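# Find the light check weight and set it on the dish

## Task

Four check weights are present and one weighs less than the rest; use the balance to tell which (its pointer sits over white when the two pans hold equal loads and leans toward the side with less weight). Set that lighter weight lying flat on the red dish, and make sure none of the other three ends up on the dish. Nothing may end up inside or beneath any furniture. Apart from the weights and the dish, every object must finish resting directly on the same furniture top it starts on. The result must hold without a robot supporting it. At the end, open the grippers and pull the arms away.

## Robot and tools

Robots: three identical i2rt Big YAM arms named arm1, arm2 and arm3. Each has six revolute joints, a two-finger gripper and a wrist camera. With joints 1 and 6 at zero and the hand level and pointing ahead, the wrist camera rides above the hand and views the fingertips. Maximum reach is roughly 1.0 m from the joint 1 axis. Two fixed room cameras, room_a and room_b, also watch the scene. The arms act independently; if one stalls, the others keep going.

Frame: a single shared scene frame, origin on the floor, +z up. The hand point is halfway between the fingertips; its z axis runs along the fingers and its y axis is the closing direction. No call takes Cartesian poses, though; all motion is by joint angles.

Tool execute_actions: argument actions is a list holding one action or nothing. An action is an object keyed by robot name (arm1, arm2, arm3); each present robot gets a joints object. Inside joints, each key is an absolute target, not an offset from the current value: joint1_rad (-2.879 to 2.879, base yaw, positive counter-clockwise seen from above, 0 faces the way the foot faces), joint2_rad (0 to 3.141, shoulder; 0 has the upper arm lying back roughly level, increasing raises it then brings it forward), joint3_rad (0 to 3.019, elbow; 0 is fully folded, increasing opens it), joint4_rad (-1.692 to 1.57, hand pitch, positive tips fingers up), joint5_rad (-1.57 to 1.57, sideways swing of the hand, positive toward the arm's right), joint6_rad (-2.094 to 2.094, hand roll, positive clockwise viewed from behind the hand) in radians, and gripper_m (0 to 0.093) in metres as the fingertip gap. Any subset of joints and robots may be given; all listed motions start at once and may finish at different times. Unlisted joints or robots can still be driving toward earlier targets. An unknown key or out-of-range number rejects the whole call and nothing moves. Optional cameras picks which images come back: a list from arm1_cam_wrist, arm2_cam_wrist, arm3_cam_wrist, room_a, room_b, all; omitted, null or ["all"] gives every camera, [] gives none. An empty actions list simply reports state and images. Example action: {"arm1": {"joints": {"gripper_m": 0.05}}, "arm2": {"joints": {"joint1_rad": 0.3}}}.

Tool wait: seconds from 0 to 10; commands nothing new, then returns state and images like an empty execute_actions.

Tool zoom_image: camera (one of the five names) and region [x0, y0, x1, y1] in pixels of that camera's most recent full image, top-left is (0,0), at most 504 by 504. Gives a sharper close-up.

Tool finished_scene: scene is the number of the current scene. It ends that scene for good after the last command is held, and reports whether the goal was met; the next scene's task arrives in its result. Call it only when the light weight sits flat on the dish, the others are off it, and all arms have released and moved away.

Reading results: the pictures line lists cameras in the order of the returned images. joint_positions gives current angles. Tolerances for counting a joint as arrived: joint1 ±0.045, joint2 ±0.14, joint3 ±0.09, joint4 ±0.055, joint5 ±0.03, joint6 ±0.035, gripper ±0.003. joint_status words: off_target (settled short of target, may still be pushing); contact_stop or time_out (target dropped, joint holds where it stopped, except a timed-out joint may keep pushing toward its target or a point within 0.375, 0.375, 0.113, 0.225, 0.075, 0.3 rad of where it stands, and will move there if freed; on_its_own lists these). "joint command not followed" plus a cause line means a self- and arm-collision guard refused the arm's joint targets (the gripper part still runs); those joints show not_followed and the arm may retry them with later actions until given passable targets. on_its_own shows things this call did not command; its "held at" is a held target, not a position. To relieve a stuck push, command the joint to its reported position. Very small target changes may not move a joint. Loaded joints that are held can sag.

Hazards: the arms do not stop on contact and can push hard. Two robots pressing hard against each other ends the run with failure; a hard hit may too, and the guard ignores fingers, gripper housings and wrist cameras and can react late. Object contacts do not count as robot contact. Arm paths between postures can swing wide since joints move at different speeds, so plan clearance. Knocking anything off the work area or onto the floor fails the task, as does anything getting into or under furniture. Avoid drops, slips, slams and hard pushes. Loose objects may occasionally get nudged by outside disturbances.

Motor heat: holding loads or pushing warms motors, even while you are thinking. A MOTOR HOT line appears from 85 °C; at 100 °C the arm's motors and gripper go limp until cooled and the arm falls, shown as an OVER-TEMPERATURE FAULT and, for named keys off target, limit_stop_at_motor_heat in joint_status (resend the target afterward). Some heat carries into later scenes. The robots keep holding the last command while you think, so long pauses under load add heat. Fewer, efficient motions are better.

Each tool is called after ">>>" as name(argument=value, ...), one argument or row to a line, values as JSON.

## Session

>>> execute_actions(
  actions=[],
)

Scene clock: 0.00 s.
arm1.joint_positions: joint1_rad=+0.420 joint2_rad=+0.382 joint3_rad=+1.640 joint4_rad=-1.319 joint5_rad=+0.276 joint6_rad=-0.088 gripper_m=+0.095
arm1.joint_status: not commanded
arm1.hand: x=-0.7893 y=-0.7008 z=+1.4950 quat_wxyz=(-0.155, +0.722, -0.089, -0.669) (m; scene frame)
arm2.joint_positions: joint1_rad=-0.423 joint2_rad=+0.510 joint3_rad=+1.593 joint4_rad=-1.350 joint5_rad=+0.299 joint6_rad=-0.564 gripper_m=+0.094
arm2.joint_status: not commanded
arm2.hand: x=-0.2498 y=+0.1572 z=+1.5447 quat_wxyz=(-0.248, -0.378, -0.697, +0.556) (m; scene frame)
arm3.joint_positions: joint1_rad=-0.667 joint2_rad=+0.571 joint3_rad=+1.707 joint4_rad=-1.303 joint5_rad=-0.280 joint6_rad=+0.377 gripper_m=+0.095
arm3.joint_status: not commanded
arm3.hand: x=+1.0134 y=+0.5804 z=+1.5526 quat_wxyz=(-0.430, +0.313, -0.690, -0.491) (m; scene frame)
pictures: arm1_cam_wrist, arm2_cam_wrist, arm3_cam_wrist, room_a, room_b
Images, in order (width x height): arm1_cam_wrist 616x616, arm2_cam_wrist 616x616, arm3_cam_wrist 616x616, room_a 896x504, room_b 896x504.

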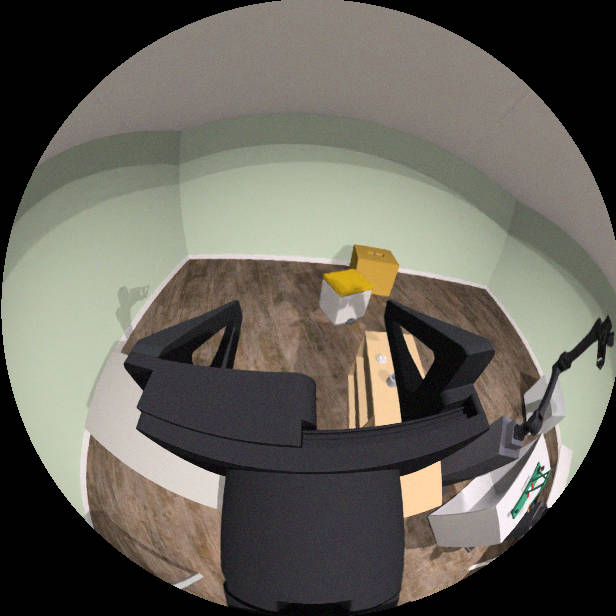

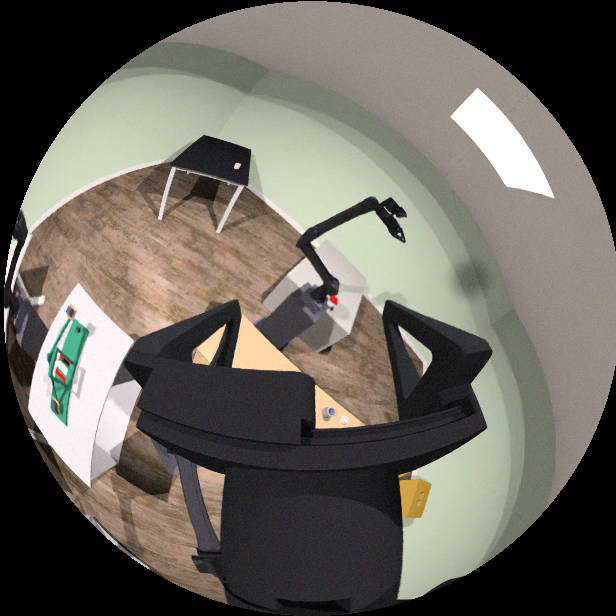

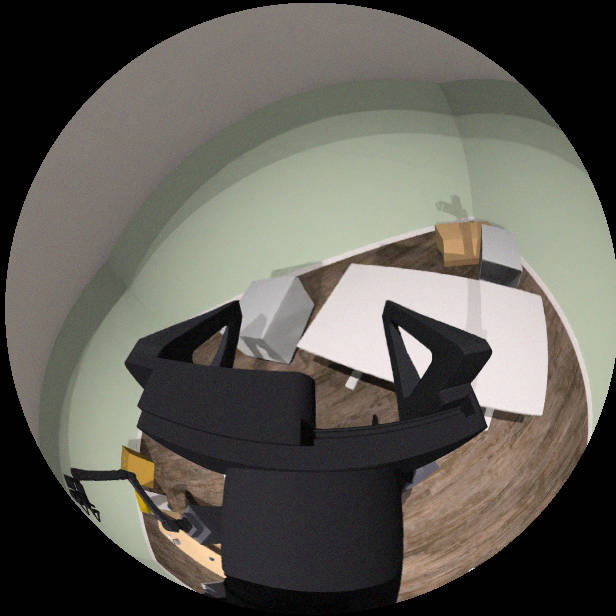

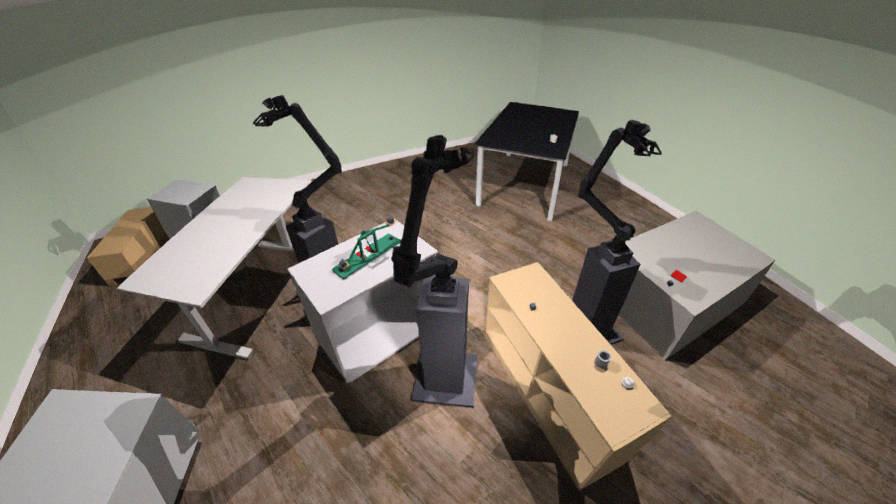

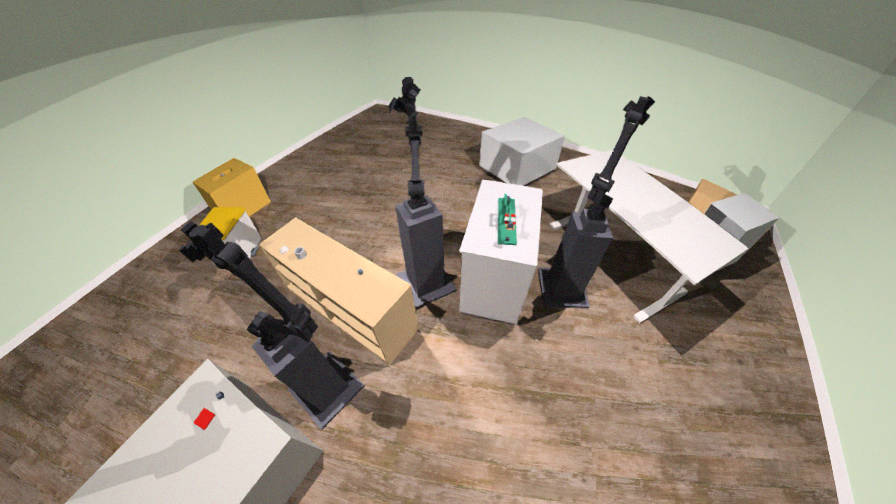

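>>> zoom_image(
  camera="room_a",
  region=[315, 200, 425, 290],
)

>>> zoom_image(
  camera="room_b",
  region=[460, 175, 560, 265],
)

Region (315, 200, 425, 290) of room_a's 896x504 image, scaled by 4.582, with more detail than that image has; it fills the top 412 rows of this view, and the rest is white.

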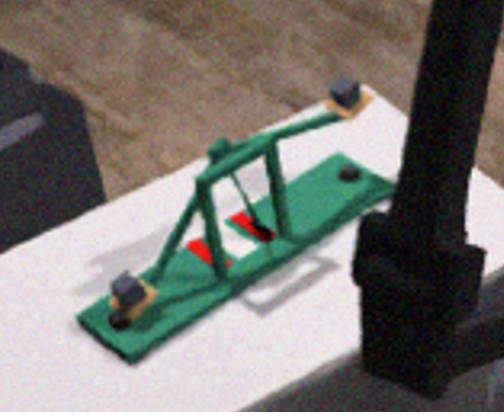

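Region (460, 175, 560, 265) of room_b's 896x504 image, scaled by 5.040, with more detail than that image has; it fills the top 454 rows of this view, and the rest is white.

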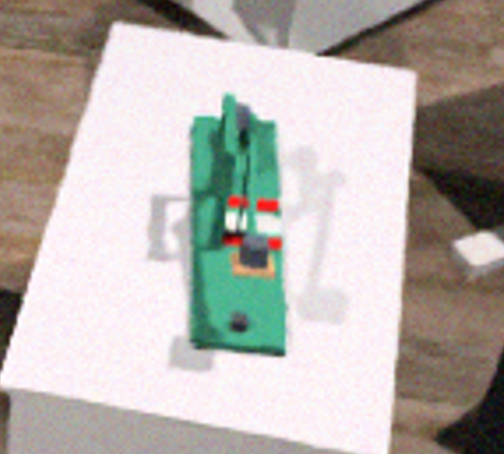

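>>> execute_actions(
  actions=[
    {"arm1":{"joints":{"joint1_rad":1.33,"joint2_rad":1.95,"joint3_rad":1.65,"joint4_rad":-1.21,"joint5_rad":0,"joint6_rad":0}},"arm2":{"joints":{"joint1_rad":0.755,"joint2_rad":1.98,"joint3_rad":2.09,"joint4_rad":-1.6,"joint5_rad":0,"joint6_rad":1.4}}},
  ],
  cameras=["arm1_cam_wrist","arm2_cam_wrist","room_a","room_b"],
)

Scene clock: 11.87 s.
arm1.joint_positions: joint1_rad=+1.335 joint2_rad=+1.966 joint3_rad=+1.631 joint4_rad=-1.215 joint5_rad=+0.002 joint6_rad=-0.008 gripper_m=+0.095
arm1.joint_status: all done
arm1.hand: x=-1.1396 y=-1.1957 z=+0.8946 quat_wxyz=(+0.003, +0.911, +0.412, -0.010) (m; scene frame)
arm2.joint_positions: joint1_rad=+0.759 joint2_rad=+2.011 joint3_rad=+2.052 joint4_rad=-1.583 joint5_rad=+0.000 joint6_rad=+1.391 gripper_m=+0.094
arm2.joint_status: all done
arm2.hand: x=+0.3907 y=+0.2034 z=+1.1045 quat_wxyz=(-0.007, -0.698, -0.716, -0.007) (m; scene frame)
arm3.joint_positions: joint1_rad=-0.667 joint2_rad=+0.571 joint3_rad=+1.707 joint4_rad=-1.303 joint5_rad=-0.280 joint6_rad=+0.377 gripper_m=+0.095
arm3.joint_status: not commanded
arm3.hand: x=+1.0134 y=+0.5804 z=+1.5526 quat_wxyz=(-0.430, +0.313, -0.690, -0.491) (m; scene frame)
pictures: arm1_cam_wrist, arm2_cam_wrist, room_a, room_b
Images, in order (width x height): arm1_cam_wrist 616x616, arm2_cam_wrist 616x616, room_a 896x504, room_b 896x504.

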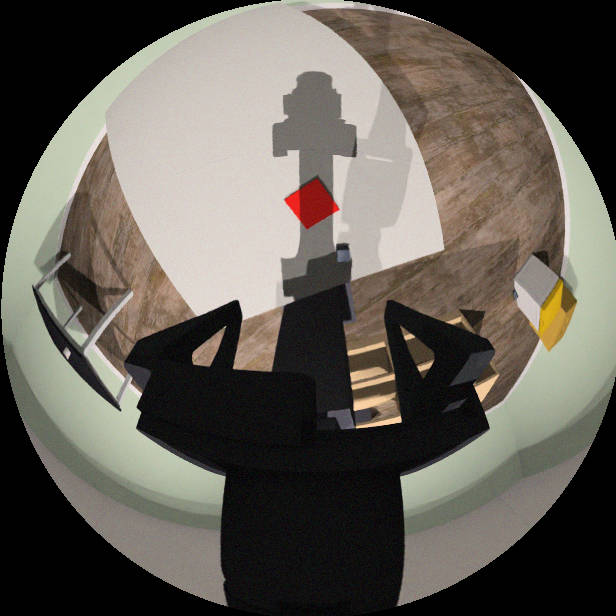

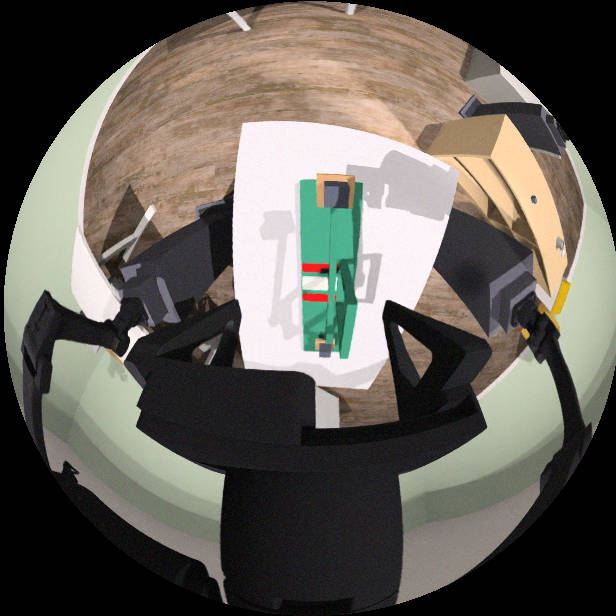

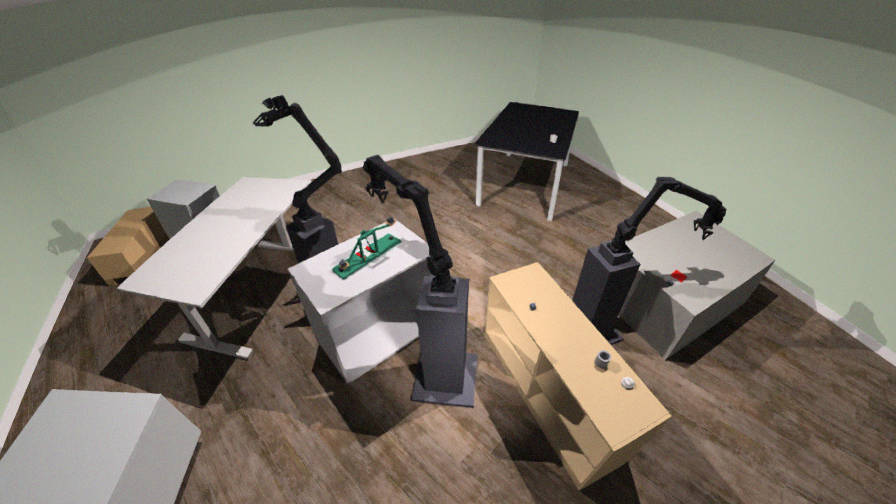

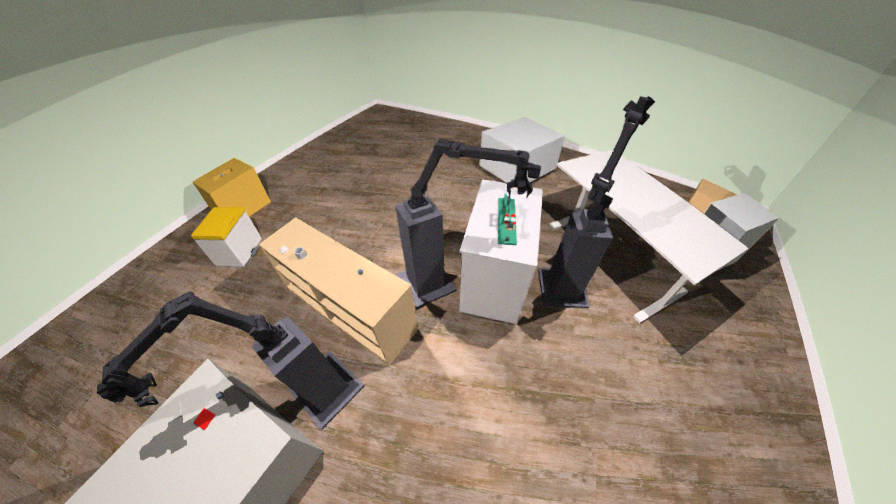

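>>> zoom_image(
  camera="arm2_cam_wrist",
  region=[285, 150, 385, 250],
)

>>> zoom_image(
  camera="arm1_cam_wrist",
  region=[270, 165, 370, 265],
)

Region (285, 150, 385, 250) of arm2_cam_wrist's 616x616 image, scaled by 5.040, with more detail than that image has.

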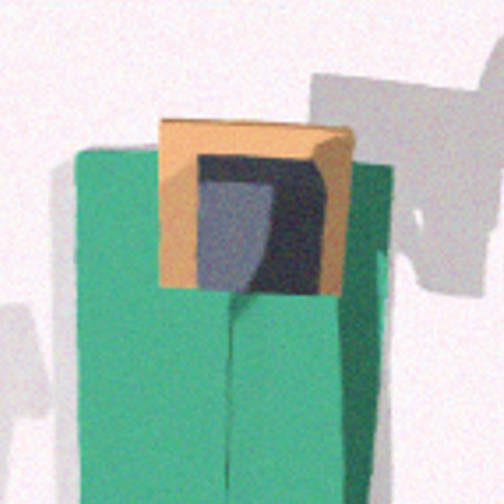

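Region (270, 165, 370, 265) of arm1_cam_wrist's 616x616 image, scaled by 5.040, with more detail than that image has.

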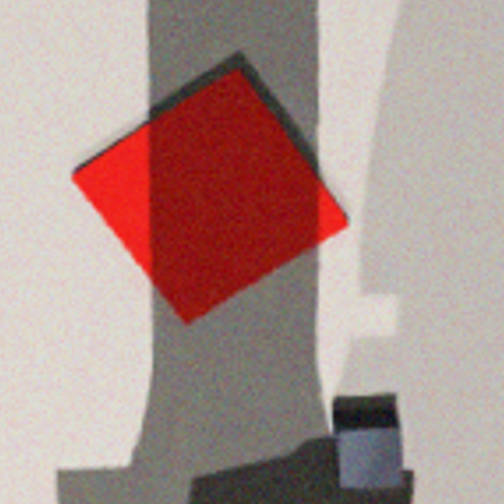

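>>> execute_actions(
  actions=[
    {"arm1":{"joints":{"joint2_rad":2.52,"joint3_rad":1.78,"joint4_rad":-0.76,"gripper_m":0.07}},"arm2":{"joints":{"joint1_rad":0.65,"joint2_rad":2.04,"joint3_rad":1.76,"joint4_rad":-1.228,"joint6_rad":1.31,"gripper_m":0.07}}},
  ],
  cameras=["arm1_cam_wrist","arm2_cam_wrist"],
)

Scene clock: 31.67 s.
arm1.joint_positions: joint1_rad=+1.335 joint2_rad=+2.531 joint3_rad=+1.748 joint4_rad=-0.772 joint5_rad=+0.002 joint6_rad=-0.008 gripper_m=+0.070
arm1.joint_status: all done
arm1.hand: x=-1.1735 y=-1.2331 z=+0.5894 quat_wxyz=(+0.002, +0.911, +0.412, -0.009) (m; scene frame)
arm2.joint_positions: joint1_rad=+0.641 joint2_rad=+2.053 joint3_rad=+1.746 joint4_rad=-1.248 joint5_rad=+0.000 joint6_rad=+1.319 gripper_m=+0.070
arm2.joint_status: all done
arm2.hand: x=+0.3658 y=+0.1335 z=+0.9630 quat_wxyz=(-0.001, -0.715, -0.700, -0.003) (m; scene frame)
arm3.joint_positions: joint1_rad=-0.667 joint2_rad=+0.571 joint3_rad=+1.707 joint4_rad=-1.303 joint5_rad=-0.280 joint6_rad=+0.377 gripper_m=+0.095
arm3.joint_status: not commanded
arm3.hand: x=+1.0134 y=+0.5804 z=+1.5526 quat_wxyz=(-0.430, +0.313, -0.690, -0.491) (m; scene frame)
pictures: arm1_cam_wrist, arm2_cam_wrist
Images, in order (width x height): arm1_cam_wrist 616x616, arm2_cam_wrist 616x616.

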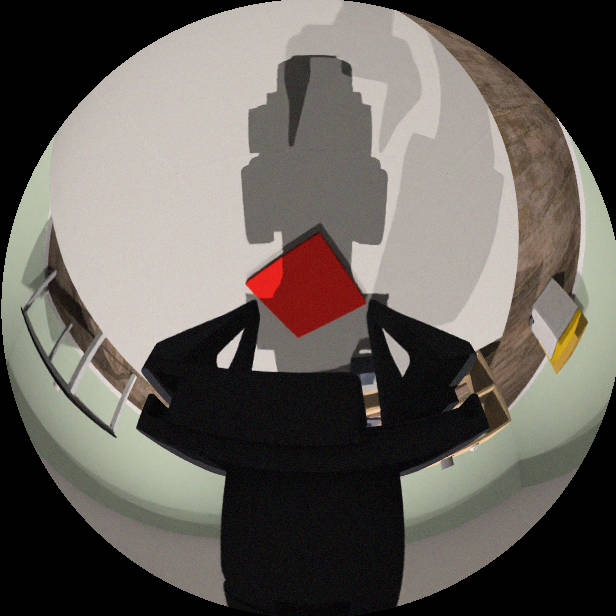

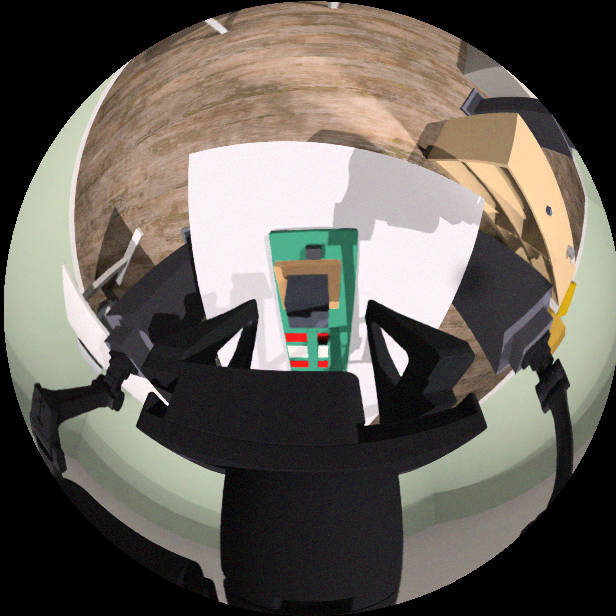

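>>> execute_actions(
  actions=[
    {"arm1":{"joints":{"joint1_rad":0.5,"joint2_rad":1.9,"joint3_rad":1.6,"joint4_rad":-1.2}},"arm2":{"joints":{"joint1_rad":0.668,"joint2_rad":2.09,"joint3_rad":1.72,"joint4_rad":-1.18,"joint6_rad":1.28}}},
  ],
  cameras=["arm2_cam_wrist"],
)

Scene clock: 40.80 s.
arm1.joint_positions: joint1_rad=+0.504 joint2_rad=+1.910 joint3_rad=+1.593 joint4_rad=-1.188 joint5_rad=+0.002 joint6_rad=-0.005 gripper_m=+0.070
arm1.joint_status: all done
arm1.hand: x=-1.3328 y=-0.7571 z=+0.9135 quat_wxyz=(-0.001, +0.999, +0.008, -0.034) (m; scene frame)
arm2.joint_positions: joint1_rad=+0.661 joint2_rad=+2.085 joint3_rad=+1.713 joint4_rad=-1.201 joint5_rad=+0.000 joint6_rad=+1.289 gripper_m=+0.070
arm2.joint_status: all done
arm2.hand: x=+0.3661 y=+0.1464 z=+0.9324 quat_wxyz=(+0.006, -0.697, -0.717, +0.001) (m; scene frame)
arm3.joint_positions: joint1_rad=-0.667 joint2_rad=+0.571 joint3_rad=+1.707 joint4_rad=-1.303 joint5_rad=-0.280 joint6_rad=+0.377 gripper_m=+0.095
arm3.joint_status: not commanded
arm3.hand: x=+1.0134 y=+0.5804 z=+1.5526 quat_wxyz=(-0.430, +0.313, -0.690, -0.491) (m; scene frame)
pictures: arm2_cam_wrist
Images, in order (width x height): arm2_cam_wrist 616x616.

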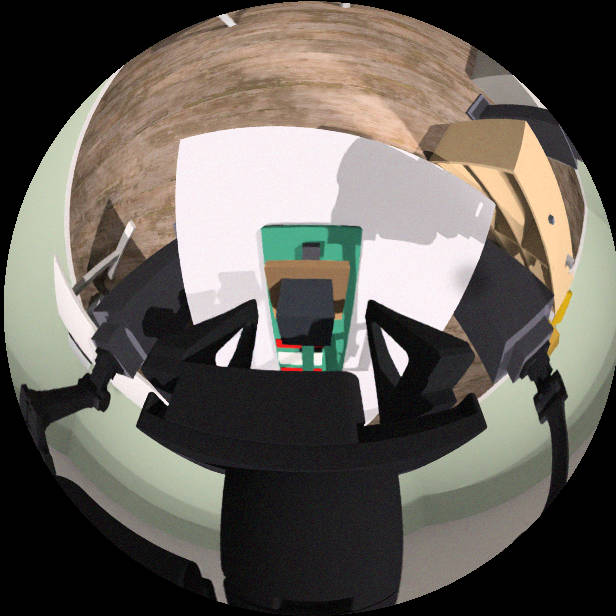

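>>> execute_actions(
  actions=[
    {"arm1":{"joints":{"joint1_rad":0.0,"joint2_rad":1.6,"joint3_rad":1.45,"joint4_rad":-1.4}},"arm2":{"joints":{"gripper_m":0.02}}},
  ],
  cameras=["arm2_cam_wrist"],
)

>>> execute_actions(
  actions=[
    {"arm1":{"joints":{"joint1_rad":-1.0,"joint2_rad":1.3,"joint3_rad":1.2,"joint4_rad":-1.3}},"arm2":{"joints":{"joint2_rad":1.93,"joint4_rad":-1.33}}},
  ],
  cameras=["arm1_cam_wrist","arm2_cam_wrist"],
)

Scene clock: 45.70 s.
arm1.joint_positions: joint1_rad=-0.003 joint2_rad=+1.601 joint3_rad=+1.438 joint4_rad=-1.389 joint5_rad=+0.001 joint6_rad=-0.005 gripper_m=+0.070
arm1.joint_status: all done
arm1.hand: x=-1.1656 y=-0.5214 z=+1.0116 quat_wxyz=(-0.002, +0.970, -0.243, -0.010) (m; scene frame)
arm2.joint_positions: joint1_rad=+0.661 joint2_rad=+2.085 joint3_rad=+1.713 joint4_rad=-1.198 joint5_rad=+0.000 joint6_rad=+1.289 gripper_m=+0.029
arm2.joint_status: gripper_m off_target (ended at +0.029, target +0.020)
arm2.hand: x=+0.3667 y=+0.1463 z=+0.9324 quat_wxyz=(+0.005, -0.697, -0.717, +0.001) (m; scene frame)
arm3.joint_positions: joint1_rad=-0.667 joint2_rad=+0.571 joint3_rad=+1.707 joint4_rad=-1.303 joint5_rad=-0.280 joint6_rad=+0.377 gripper_m=+0.095
arm3.joint_status: not commanded
arm3.hand: x=+1.0134 y=+0.5804 z=+1.5526 quat_wxyz=(-0.430, +0.313, -0.690, -0.491) (m; scene frame)
pictures: arm2_cam_wrist
Images, in order (width x height): arm2_cam_wrist 616x616.

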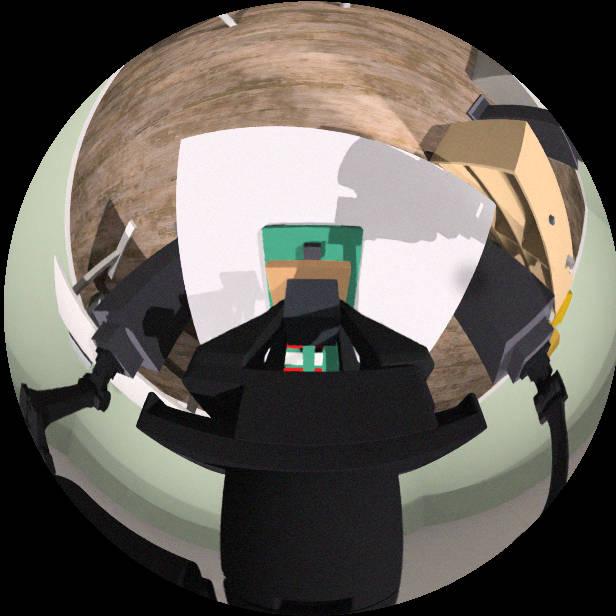

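Scene clock: 47.17 s.
arm1.joint_positions: joint1_rad=-1.003 joint2_rad=+1.299 joint3_rad=+1.197 joint4_rad=-1.312 joint5_rad=+0.001 joint6_rad=-0.005 gripper_m=+0.070
arm1.joint_status: all done
arm1.hand: x=-0.7708 y=-0.3491 z=+1.0432 quat_wxyz=(-0.053, +0.732, -0.677, -0.057) (m; scene frame)
arm2.joint_positions: joint1_rad=+0.661 joint2_rad=+1.938 joint3_rad=+1.702 joint4_rad=-1.313 joint5_rad=+0.000 joint6_rad=+1.289 gripper_m=+0.029
arm2.joint_status: all done
arm2.hand: x=+0.3426 y=+0.1522 z=+1.0147 quat_wxyz=(-0.004, -0.697, -0.717, -0.004) (m; scene frame)
arm3.joint_positions: joint1_rad=-0.667 joint2_rad=+0.571 joint3_rad=+1.707 joint4_rad=-1.303 joint5_rad=-0.280 joint6_rad=+0.377 gripper_m=+0.095
arm3.joint_status: not commanded
arm3.hand: x=+1.0134 y=+0.5804 z=+1.5526 quat_wxyz=(-0.430, +0.313, -0.690, -0.491) (m; scene frame)
pictures: arm1_cam_wrist, arm2_cam_wrist
Images, in order (width x height): arm1_cam_wrist 616x616, arm2_cam_wrist 616x616.

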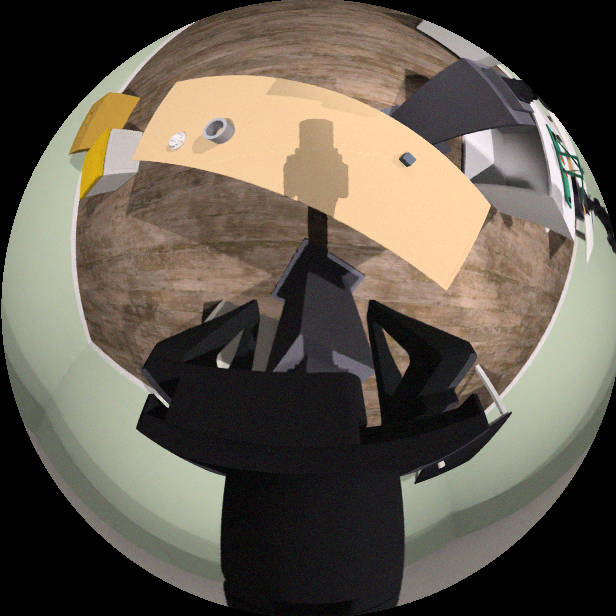

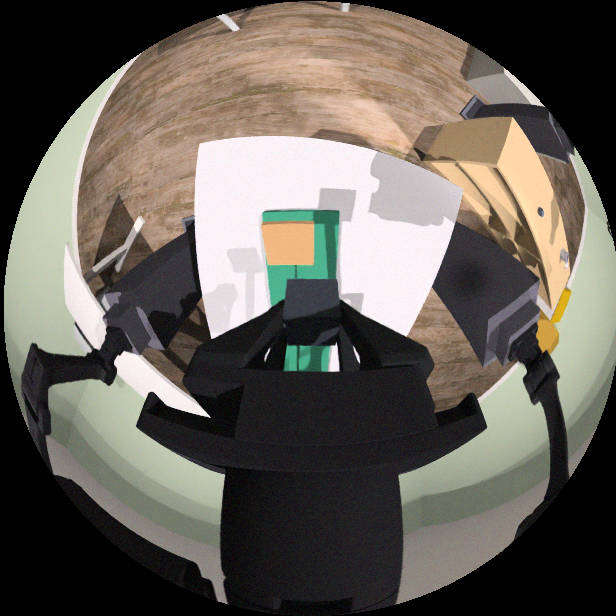

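>>> execute_actions(
  actions=[
    {"arm1":{"joints":{"joint1_rad":-1.69,"joint2_rad":0.8,"joint3_rad":0.9,"joint4_rad":-1.3}},"arm2":{"joints":{"joint1_rad":-0.975,"joint2_rad":2.17,"joint3_rad":1.66,"joint4_rad":-1.0,"joint6_rad":1.87}}},
  ],
  cameras=["arm1_cam_wrist","arm2_cam_wrist","room_b"],
)

Scene clock: 55.57 s.
arm1.joint_positions: joint1_rad=-1.686 joint2_rad=+0.794 joint3_rad=+0.897 joint4_rad=-1.307 joint5_rad=+0.001 joint6_rad=-0.005 gripper_m=+0.070
arm1.joint_status: all done
arm1.hand: x=-0.5848 y=-0.5284 z=+1.0690 quat_wxyz=(-0.161, +0.457, -0.871, -0.084) (m; scene frame)
arm2.joint_positions: joint1_rad=-0.985 joint2_rad=+2.214 joint3_rad=+1.647 joint4_rad=-1.003 joint5_rad=+0.002 joint6_rad=+1.860 gripper_m=+0.029
arm2.joint_status: all done
arm2.hand: x=-0.4401 y=-0.2889 z=+0.8367 quat_wxyz=(+0.001, -0.953, +0.304, +0.006) (m; scene frame)
arm3.joint_positions: joint1_rad=-0.667 joint2_rad=+0.571 joint3_rad=+1.707 joint4_rad=-1.303 joint5_rad=-0.280 joint6_rad=+0.377 gripper_m=+0.095
arm3.joint_status: not commanded
arm3.hand: x=+1.0134 y=+0.5804 z=+1.5526 quat_wxyz=(-0.430, +0.313, -0.690, -0.491) (m; scene frame)
pictures: arm1_cam_wrist, arm2_cam_wrist, room_b
Images, in order (width x height): arm1_cam_wrist 616x616, arm2_cam_wrist 616x616, room_b 896x504.

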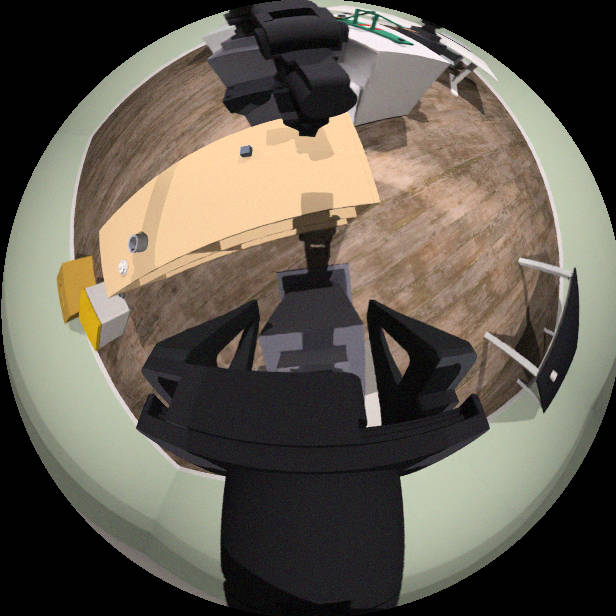

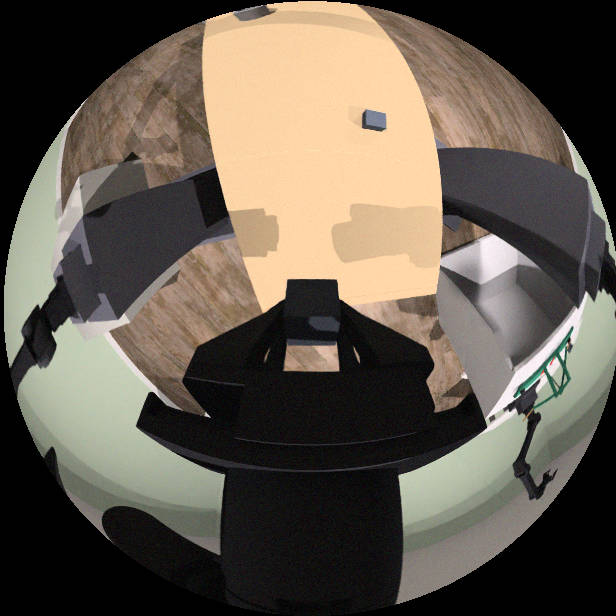

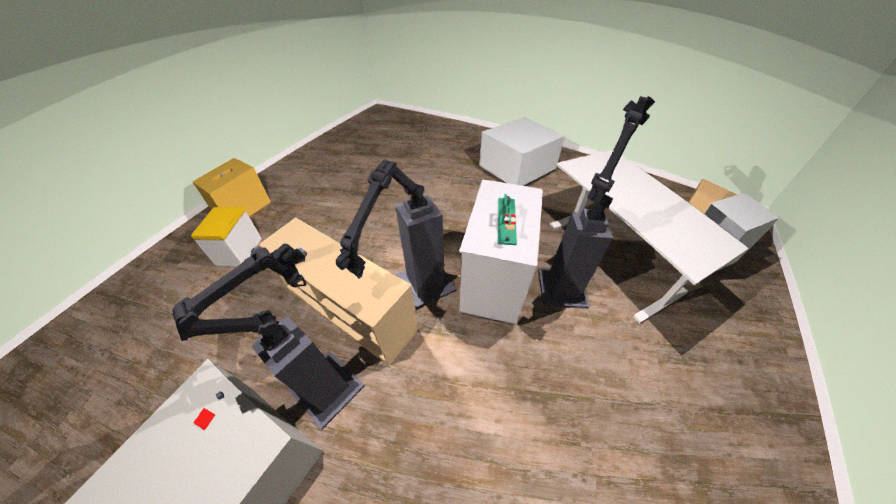

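>>> execute_actions(
  actions=[
    {"arm2":{"joints":{"joint2_rad":2.46,"joint4_rad":-0.71}}},
  ],
  cameras=["arm1_cam_wrist","arm2_cam_wrist"],
)

>>> zoom_image(
  camera="arm1_cam_wrist",
  region=[220, 80, 400, 220],
)

Scene clock: 66.07 s.
arm1.joint_positions: joint1_rad=-1.686 joint2_rad=+0.794 joint3_rad=+0.897 joint4_rad=-1.307 joint5_rad=+0.001 joint6_rad=-0.005 gripper_m=+0.070
arm1.joint_status: not commanded
arm1.hand: x=-0.5848 y=-0.5284 z=+1.0690 quat_wxyz=(-0.161, +0.457, -0.871, -0.084) (m; scene frame)
arm2.joint_positions: joint1_rad=-0.985 joint2_rad=+2.502 joint3_rad=+1.632 joint4_rad=-0.728 joint5_rad=+0.002 joint6_rad=+1.861 gripper_m=+0.029
arm2.joint_status: all done
arm2.hand: x=-0.4353 y=-0.2690 z=+0.6593 quat_wxyz=(+0.015, -0.952, +0.305, +0.006) (m; scene frame)
arm3.joint_positions: joint1_rad=-0.667 joint2_rad=+0.571 joint3_rad=+1.707 joint4_rad=-1.303 joint5_rad=-0.280 joint6_rad=+0.377 gripper_m=+0.095
arm3.joint_status: not commanded
arm3.hand: x=+1.0134 y=+0.5804 z=+1.5526 quat_wxyz=(-0.430, +0.313, -0.690, -0.491) (m; scene frame)
pictures: arm1_cam_wrist, arm2_cam_wrist
Images, in order (width x height): arm1_cam_wrist 616x616, arm2_cam_wrist 616x616.

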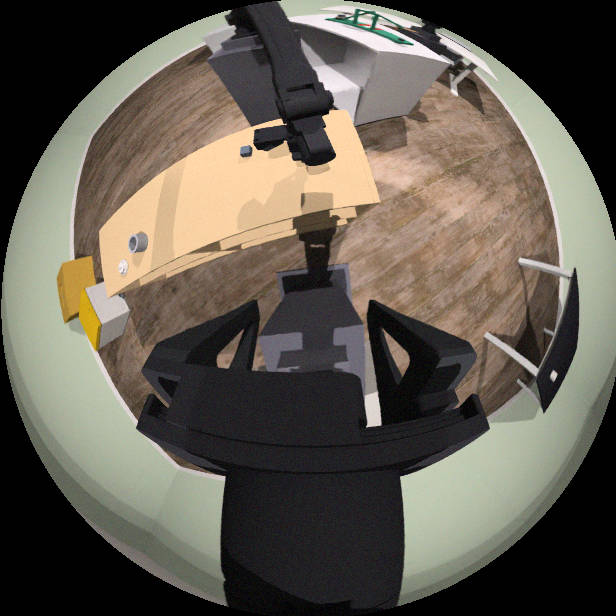

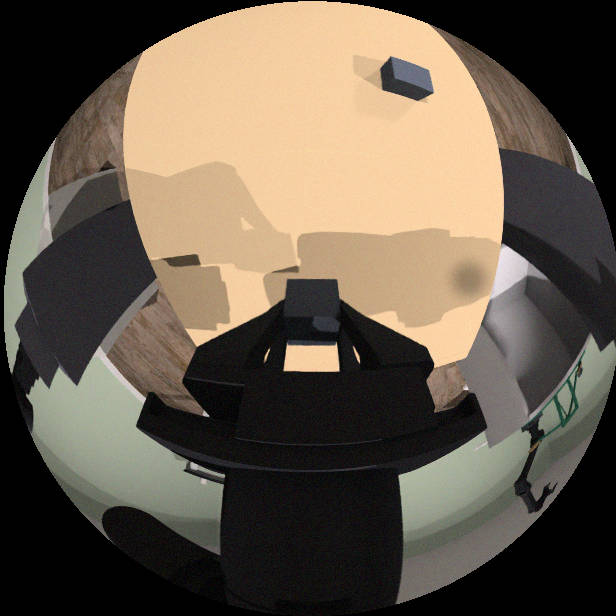

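Region (220, 80, 400, 220) of arm1_cam_wrist's 616x616 image, scaled by 2.800, with more detail than that image has.

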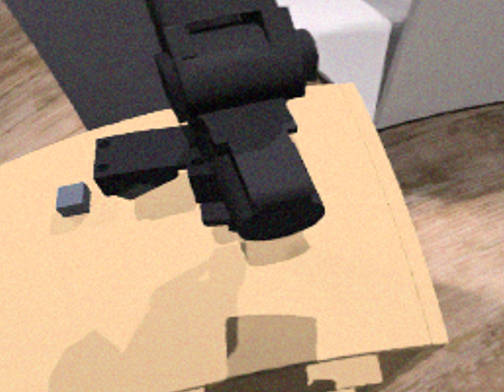

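>>> execute_actions(
  actions=[
    {"arm2":{"joints":{"joint2_rad":2.55,"joint4_rad":-0.62}}},
  ],
  cameras=["arm2_cam_wrist","room_a"],
)

>>> zoom_image(
  camera="room_a",
  region=[480, 240, 600, 330],
)

Scene clock: 72.30 s.
arm1.joint_positions: joint1_rad=-1.686 joint2_rad=+0.794 joint3_rad=+0.897 joint4_rad=-1.307 joint5_rad=+0.001 joint6_rad=-0.005 gripper_m=+0.070
arm1.joint_status: not commanded
arm1.hand: x=-0.5848 y=-0.5284 z=+1.0690 quat_wxyz=(-0.161, +0.457, -0.871, -0.084) (m; scene frame)
arm2.joint_positions: joint1_rad=-0.985 joint2_rad=+2.554 joint3_rad=+1.632 joint4_rad=-0.639 joint5_rad=+0.002 joint6_rad=+1.861 gripper_m=+0.029
arm2.joint_status: all done
arm2.hand: x=-0.4362 y=-0.2706 z=+0.6283 quat_wxyz=(-0.004, -0.952, +0.304, +0.006) (m; scene frame)
arm3.joint_positions: joint1_rad=-0.667 joint2_rad=+0.571 joint3_rad=+1.707 joint4_rad=-1.303 joint5_rad=-0.280 joint6_rad=+0.377 gripper_m=+0.095
arm3.joint_status: not commanded
arm3.hand: x=+1.0134 y=+0.5804 z=+1.5526 quat_wxyz=(-0.430, +0.313, -0.690, -0.491) (m; scene frame)
pictures: arm2_cam_wrist, room_a
Images, in order (width x height): arm2_cam_wrist 616x616, room_a 896x504.

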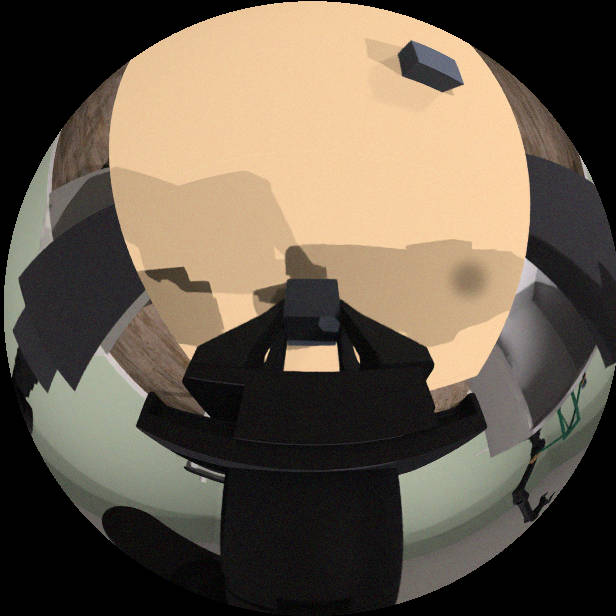

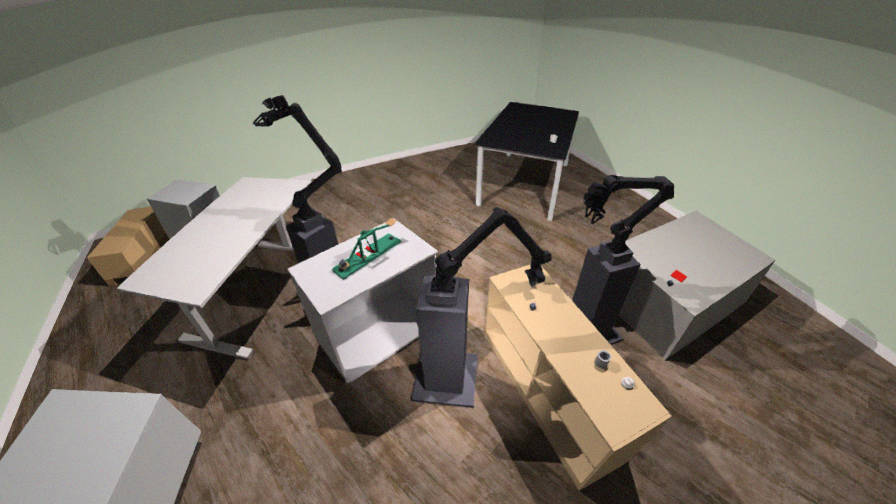

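Region (480, 240, 600, 330) of room_a's 896x504 image, scaled by 4.200, with more detail than that image has; it fills the top 378 rows of this view, and the rest is white.

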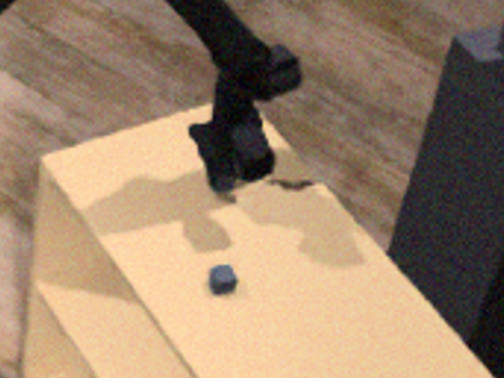

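>>> execute_actions(
  actions=[
    {"arm2":{"joints":{"joint2_rad":2.582}}},
  ],
  cameras=["arm2_cam_wrist"],
)

Scene clock: 74.77 s.
arm1.joint_positions: joint1_rad=-1.686 joint2_rad=+0.794 joint3_rad=+0.897 joint4_rad=-1.307 joint5_rad=+0.001 joint6_rad=-0.005 gripper_m=+0.070
arm1.joint_status: not commanded
arm1.hand: x=-0.5848 y=-0.5284 z=+1.0690 quat_wxyz=(-0.161, +0.457, -0.871, -0.084) (m; scene frame)
arm2.joint_positions: joint1_rad=-0.985 joint2_rad=+2.559 joint3_rad=+1.633 joint4_rad=-0.638 joint5_rad=+0.001 joint6_rad=+1.862 gripper_m=+0.029
arm2.joint_status: all done
arm2.hand: x=-0.4359 y=-0.2698 z=+0.6261 quat_wxyz=(-0.002, -0.952, +0.305, +0.006) (m; scene frame)
arm3.joint_positions: joint1_rad=-0.667 joint2_rad=+0.571 joint3_rad=+1.707 joint4_rad=-1.303 joint5_rad=-0.280 joint6_rad=+0.377 gripper_m=+0.095
arm3.joint_status: not commanded
arm3.hand: x=+1.0134 y=+0.5804 z=+1.5526 quat_wxyz=(-0.430, +0.313, -0.690, -0.491) (m; scene frame)
pictures: arm2_cam_wrist
Images, in order (width x height): arm2_cam_wrist 616x616.

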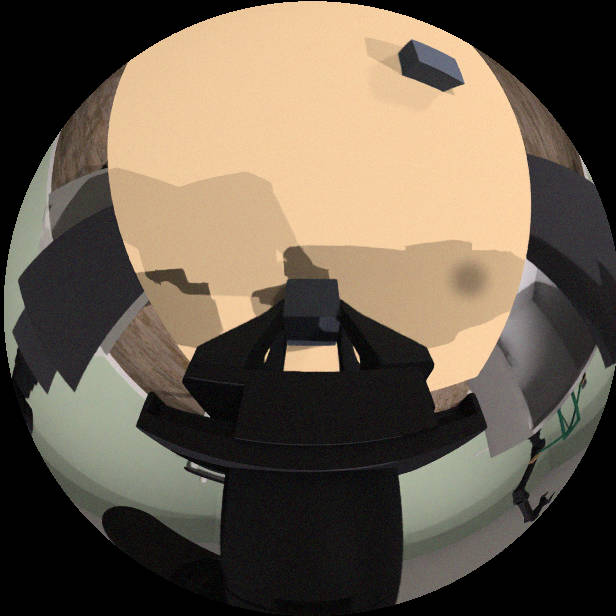

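>>> execute_actions(
  actions=[
    {"arm2":{"joints":{"joint2_rad":2.555,"gripper_m":0.07}}},
  ],
  cameras=["arm2_cam_wrist"],
)

>>> execute_actions(
  actions=[
    {"arm2":{"joints":{"joint2_rad":1.3,"joint3_rad":1.3,"joint4_rad":-1.3}}},
  ],
  cameras=["arm1_cam_wrist"],
)

Scene clock: 78.37 s.
arm1.joint_positions: joint1_rad=-1.686 joint2_rad=+0.794 joint3_rad=+0.897 joint4_rad=-1.307 joint5_rad=+0.001 joint6_rad=-0.005 gripper_m=+0.070
arm1.joint_status: not commanded
arm1.hand: x=-0.5848 y=-0.5284 z=+1.0690 quat_wxyz=(-0.161, +0.457, -0.871, -0.084) (m; scene frame)
arm2.joint_positions: joint1_rad=-0.985 joint2_rad=+2.559 joint3_rad=+1.633 joint4_rad=-0.638 joint5_rad=+0.001 joint6_rad=+1.862 gripper_m=+0.070
arm2.joint_status: all done
arm2.hand: x=-0.4359 y=-0.2698 z=+0.6261 quat_wxyz=(-0.002, -0.952, +0.305, +0.006) (m; scene frame)
arm3.joint_positions: joint1_rad=-0.667 joint2_rad=+0.571 joint3_rad=+1.707 joint4_rad=-1.303 joint5_rad=-0.280 joint6_rad=+0.377 gripper_m=+0.095
arm3.joint_status: not commanded
arm3.hand: x=+1.0134 y=+0.5804 z=+1.5526 quat_wxyz=(-0.430, +0.313, -0.690, -0.491) (m; scene frame)
pictures: arm2_cam_wrist
Images, in order (width x height): arm2_cam_wrist 616x616.

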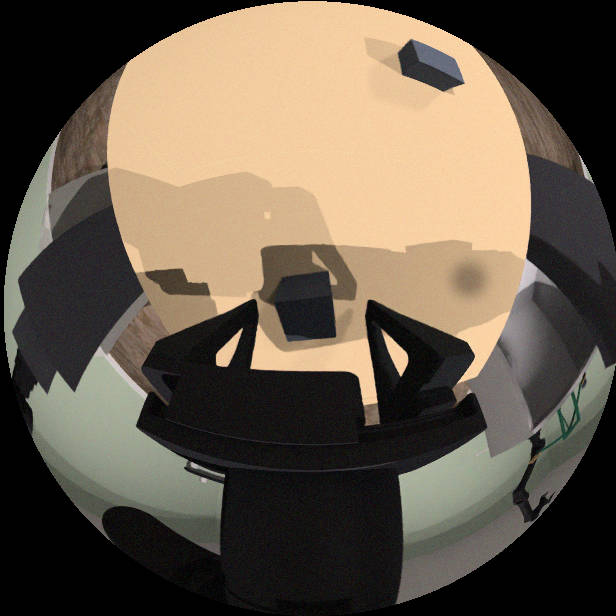

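Scene clock: 80.07 s.
arm1.joint_positions: joint1_rad=-1.686 joint2_rad=+0.794 joint3_rad=+0.897 joint4_rad=-1.307 joint5_rad=+0.001 joint6_rad=-0.005 gripper_m=+0.070
arm1.joint_status: not commanded
arm1.hand: x=-0.5848 y=-0.5284 z=+1.0690 quat_wxyz=(-0.161, +0.457, -0.871, -0.084) (m; scene frame)
arm2.joint_positions: joint1_rad=-0.985 joint2_rad=+1.307 joint3_rad=+1.291 joint4_rad=-1.283 joint5_rad=+0.002 joint6_rad=+1.862 gripper_m=+0.070
arm2.joint_status: all done
arm2.hand: x=-0.3760 y=-0.1115 z=+1.1662 quat_wxyz=(-0.134, -0.944, +0.302, +0.009) (m; scene frame)
arm3.joint_positions: joint1_rad=-0.667 joint2_rad=+0.571 joint3_rad=+1.707 joint4_rad=-1.303 joint5_rad=-0.280 joint6_rad=+0.377 gripper_m=+0.095
arm3.joint_status: not commanded
arm3.hand: x=+1.0134 y=+0.5804 z=+1.5526 quat_wxyz=(-0.430, +0.313, -0.690, -0.491) (m; scene frame)
pictures: arm1_cam_wrist
Images, in order (width x height): arm1_cam_wrist 616x616.

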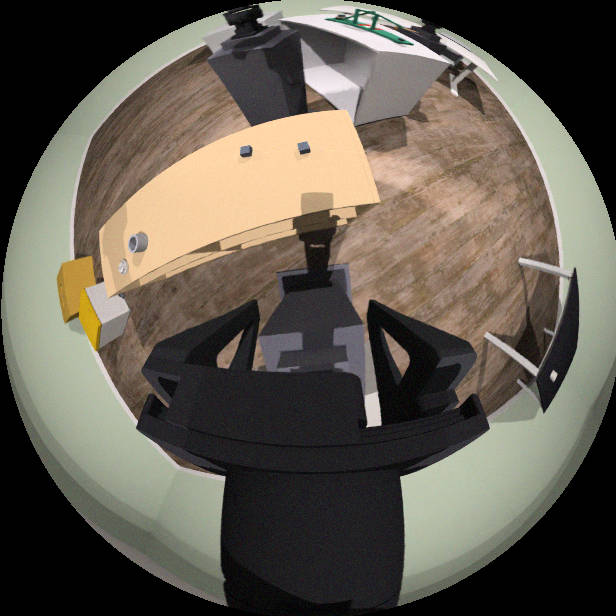

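>>> execute_actions(
  actions=[
    {"arm2":{"joints":{"joint1_rad":-0.2,"joint2_rad":0.7,"joint3_rad":1.0}},"arm1":{"joints":{"joint1_rad":-1.63,"joint2_rad":1.6,"joint3_rad":1.1,"joint4_rad":-1.1,"joint6_rad":-0.08}}},
  ],
  cameras=[],
)

Scene clock: 89.33 s.
arm1.joint_positions: joint1_rad=-1.634 joint2_rad=+1.615 joint3_rad=+1.081 joint4_rad=-1.108 joint5_rad=+0.001 joint6_rad=-0.071 gripper_m=+0.070
arm1.joint_status: all done
arm1.hand: x=-0.5208 y=-0.3978 z=+0.8771 quat_wxyz=(+0.033, +0.516, -0.856, +0.016) (m; scene frame)
arm2.joint_positions: joint1_rad=-0.208 joint2_rad=+0.690 joint3_rad=+0.996 joint4_rad=-1.284 joint5_rad=+0.001 joint6_rad=+1.862 gripper_m=+0.070
arm2.joint_status: all done
arm2.hand: x=-0.1153 y=+0.0533 z=+1.2290 quat_wxyz=(-0.269, -0.955, -0.076, -0.101) (m; scene frame)
arm3.joint_positions: joint1_rad=-0.667 joint2_rad=+0.571 joint3_rad=+1.707 joint4_rad=-1.303 joint5_rad=-0.280 joint6_rad=+0.377 gripper_m=+0.095
arm3.joint_status: not commanded
arm3.hand: x=+1.0134 y=+0.5804 z=+1.5526 quat_wxyz=(-0.430, +0.313, -0.690, -0.491) (m; scene frame)
pictures: none
No camera images: the call's "cameras" was empty. Leave "cameras" out to get every camera's image.

>>> execute_actions(
  actions=[
    {"arm1":{"joints":{"joint2_rad":2.24,"joint3_rad":1.445,"joint4_rad":-0.72}}},
  ],
  cameras=["arm1_cam_wrist"],
)

Scene clock: 94.53 s.
arm1.joint_positions: joint1_rad=-1.634 joint2_rad=+2.260 joint3_rad=+1.425 joint4_rad=-0.732 joint5_rad=+0.001 joint6_rad=-0.072 gripper_m=+0.070
arm1.joint_status: all done
arm1.hand: x=-0.4395 y=-0.2665 z=+0.6615 quat_wxyz=(-0.001, +0.517, -0.856, -0.001) (m; scene frame)
arm2.joint_positions: joint1_rad=-0.208 joint2_rad=+0.690 joint3_rad=+0.996 joint4_rad=-1.284 joint5_rad=+0.001 joint6_rad=+1.862 gripper_m=+0.070
arm2.joint_status: not commanded
arm2.hand: x=-0.1153 y=+0.0533 z=+1.2290 quat_wxyz=(-0.269, -0.955, -0.076, -0.101) (m; scene frame)
arm3.joint_positions: joint1_rad=-0.667 joint2_rad=+0.571 joint3_rad=+1.707 joint4_rad=-1.303 joint5_rad=-0.280 joint6_rad=+0.377 gripper_m=+0.095
arm3.joint_status: not commanded
arm3.hand: x=+1.0134 y=+0.5804 z=+1.5526 quat_wxyz=(-0.430, +0.313, -0.690, -0.491) (m; scene frame)
pictures: arm1_cam_wrist
Images, in order (width x height): arm1_cam_wrist 616x616.

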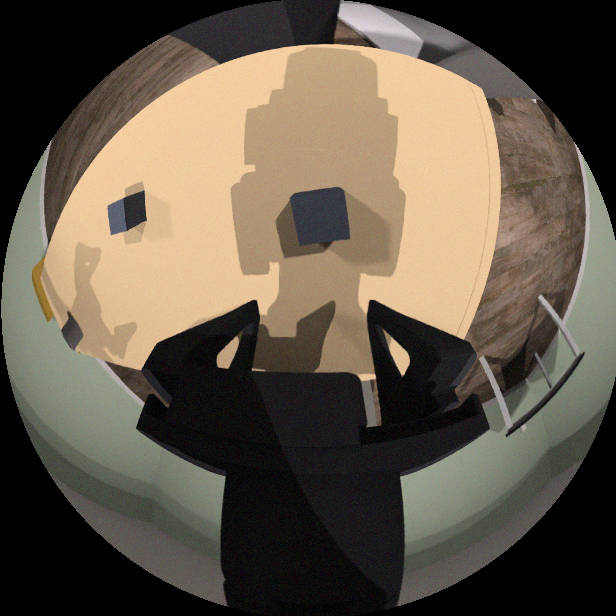

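>>> execute_actions(
  actions=[
    {"arm1":{"joints":{"joint2_rad":2.405,"joint3_rad":1.672,"joint4_rad":-0.79,"joint6_rad":-0.23}}},
  ],
  cameras=["arm1_cam_wrist"],
)

Scene clock: 99.33 s.
arm1.joint_positions: joint1_rad=-1.634 joint2_rad=+2.418 joint3_rad=+1.631 joint4_rad=-0.779 joint5_rad=+0.001 joint6_rad=-0.221 gripper_m=+0.070
arm1.joint_status: all done
arm1.hand: x=-0.4136 y=-0.2248 z=+0.6245 quat_wxyz=(-0.001, +0.579, -0.815, -0.001) (m; scene frame)
arm2.joint_positions: joint1_rad=-0.208 joint2_rad=+0.690 joint3_rad=+0.996 joint4_rad=-1.284 joint5_rad=+0.001 joint6_rad=+1.862 gripper_m=+0.070
arm2.joint_status: not commanded
arm2.hand: x=-0.1153 y=+0.0533 z=+1.2290 quat_wxyz=(-0.269, -0.955, -0.076, -0.101) (m; scene frame)
arm3.joint_positions: joint1_rad=-0.667 joint2_rad=+0.571 joint3_rad=+1.707 joint4_rad=-1.303 joint5_rad=-0.280 joint6_rad=+0.377 gripper_m=+0.095
arm3.joint_status: not commanded
arm3.hand: x=+1.0134 y=+0.5804 z=+1.5526 quat_wxyz=(-0.430, +0.313, -0.690, -0.491) (m; scene frame)
pictures: arm1_cam_wrist
Images, in order (width x height): arm1_cam_wrist 616x616.

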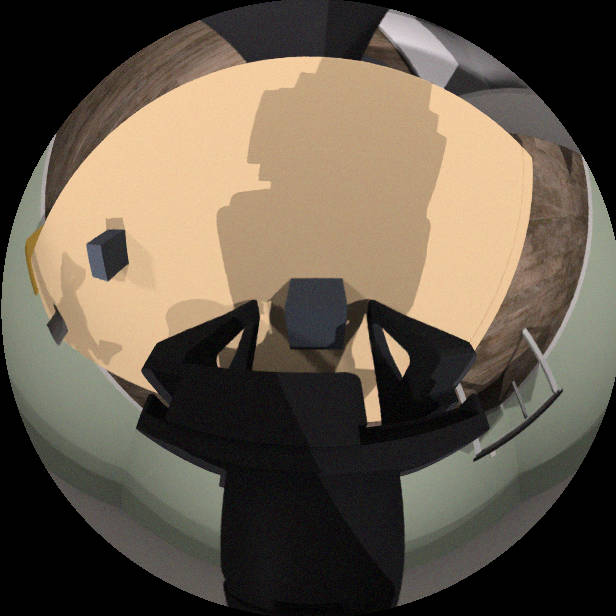

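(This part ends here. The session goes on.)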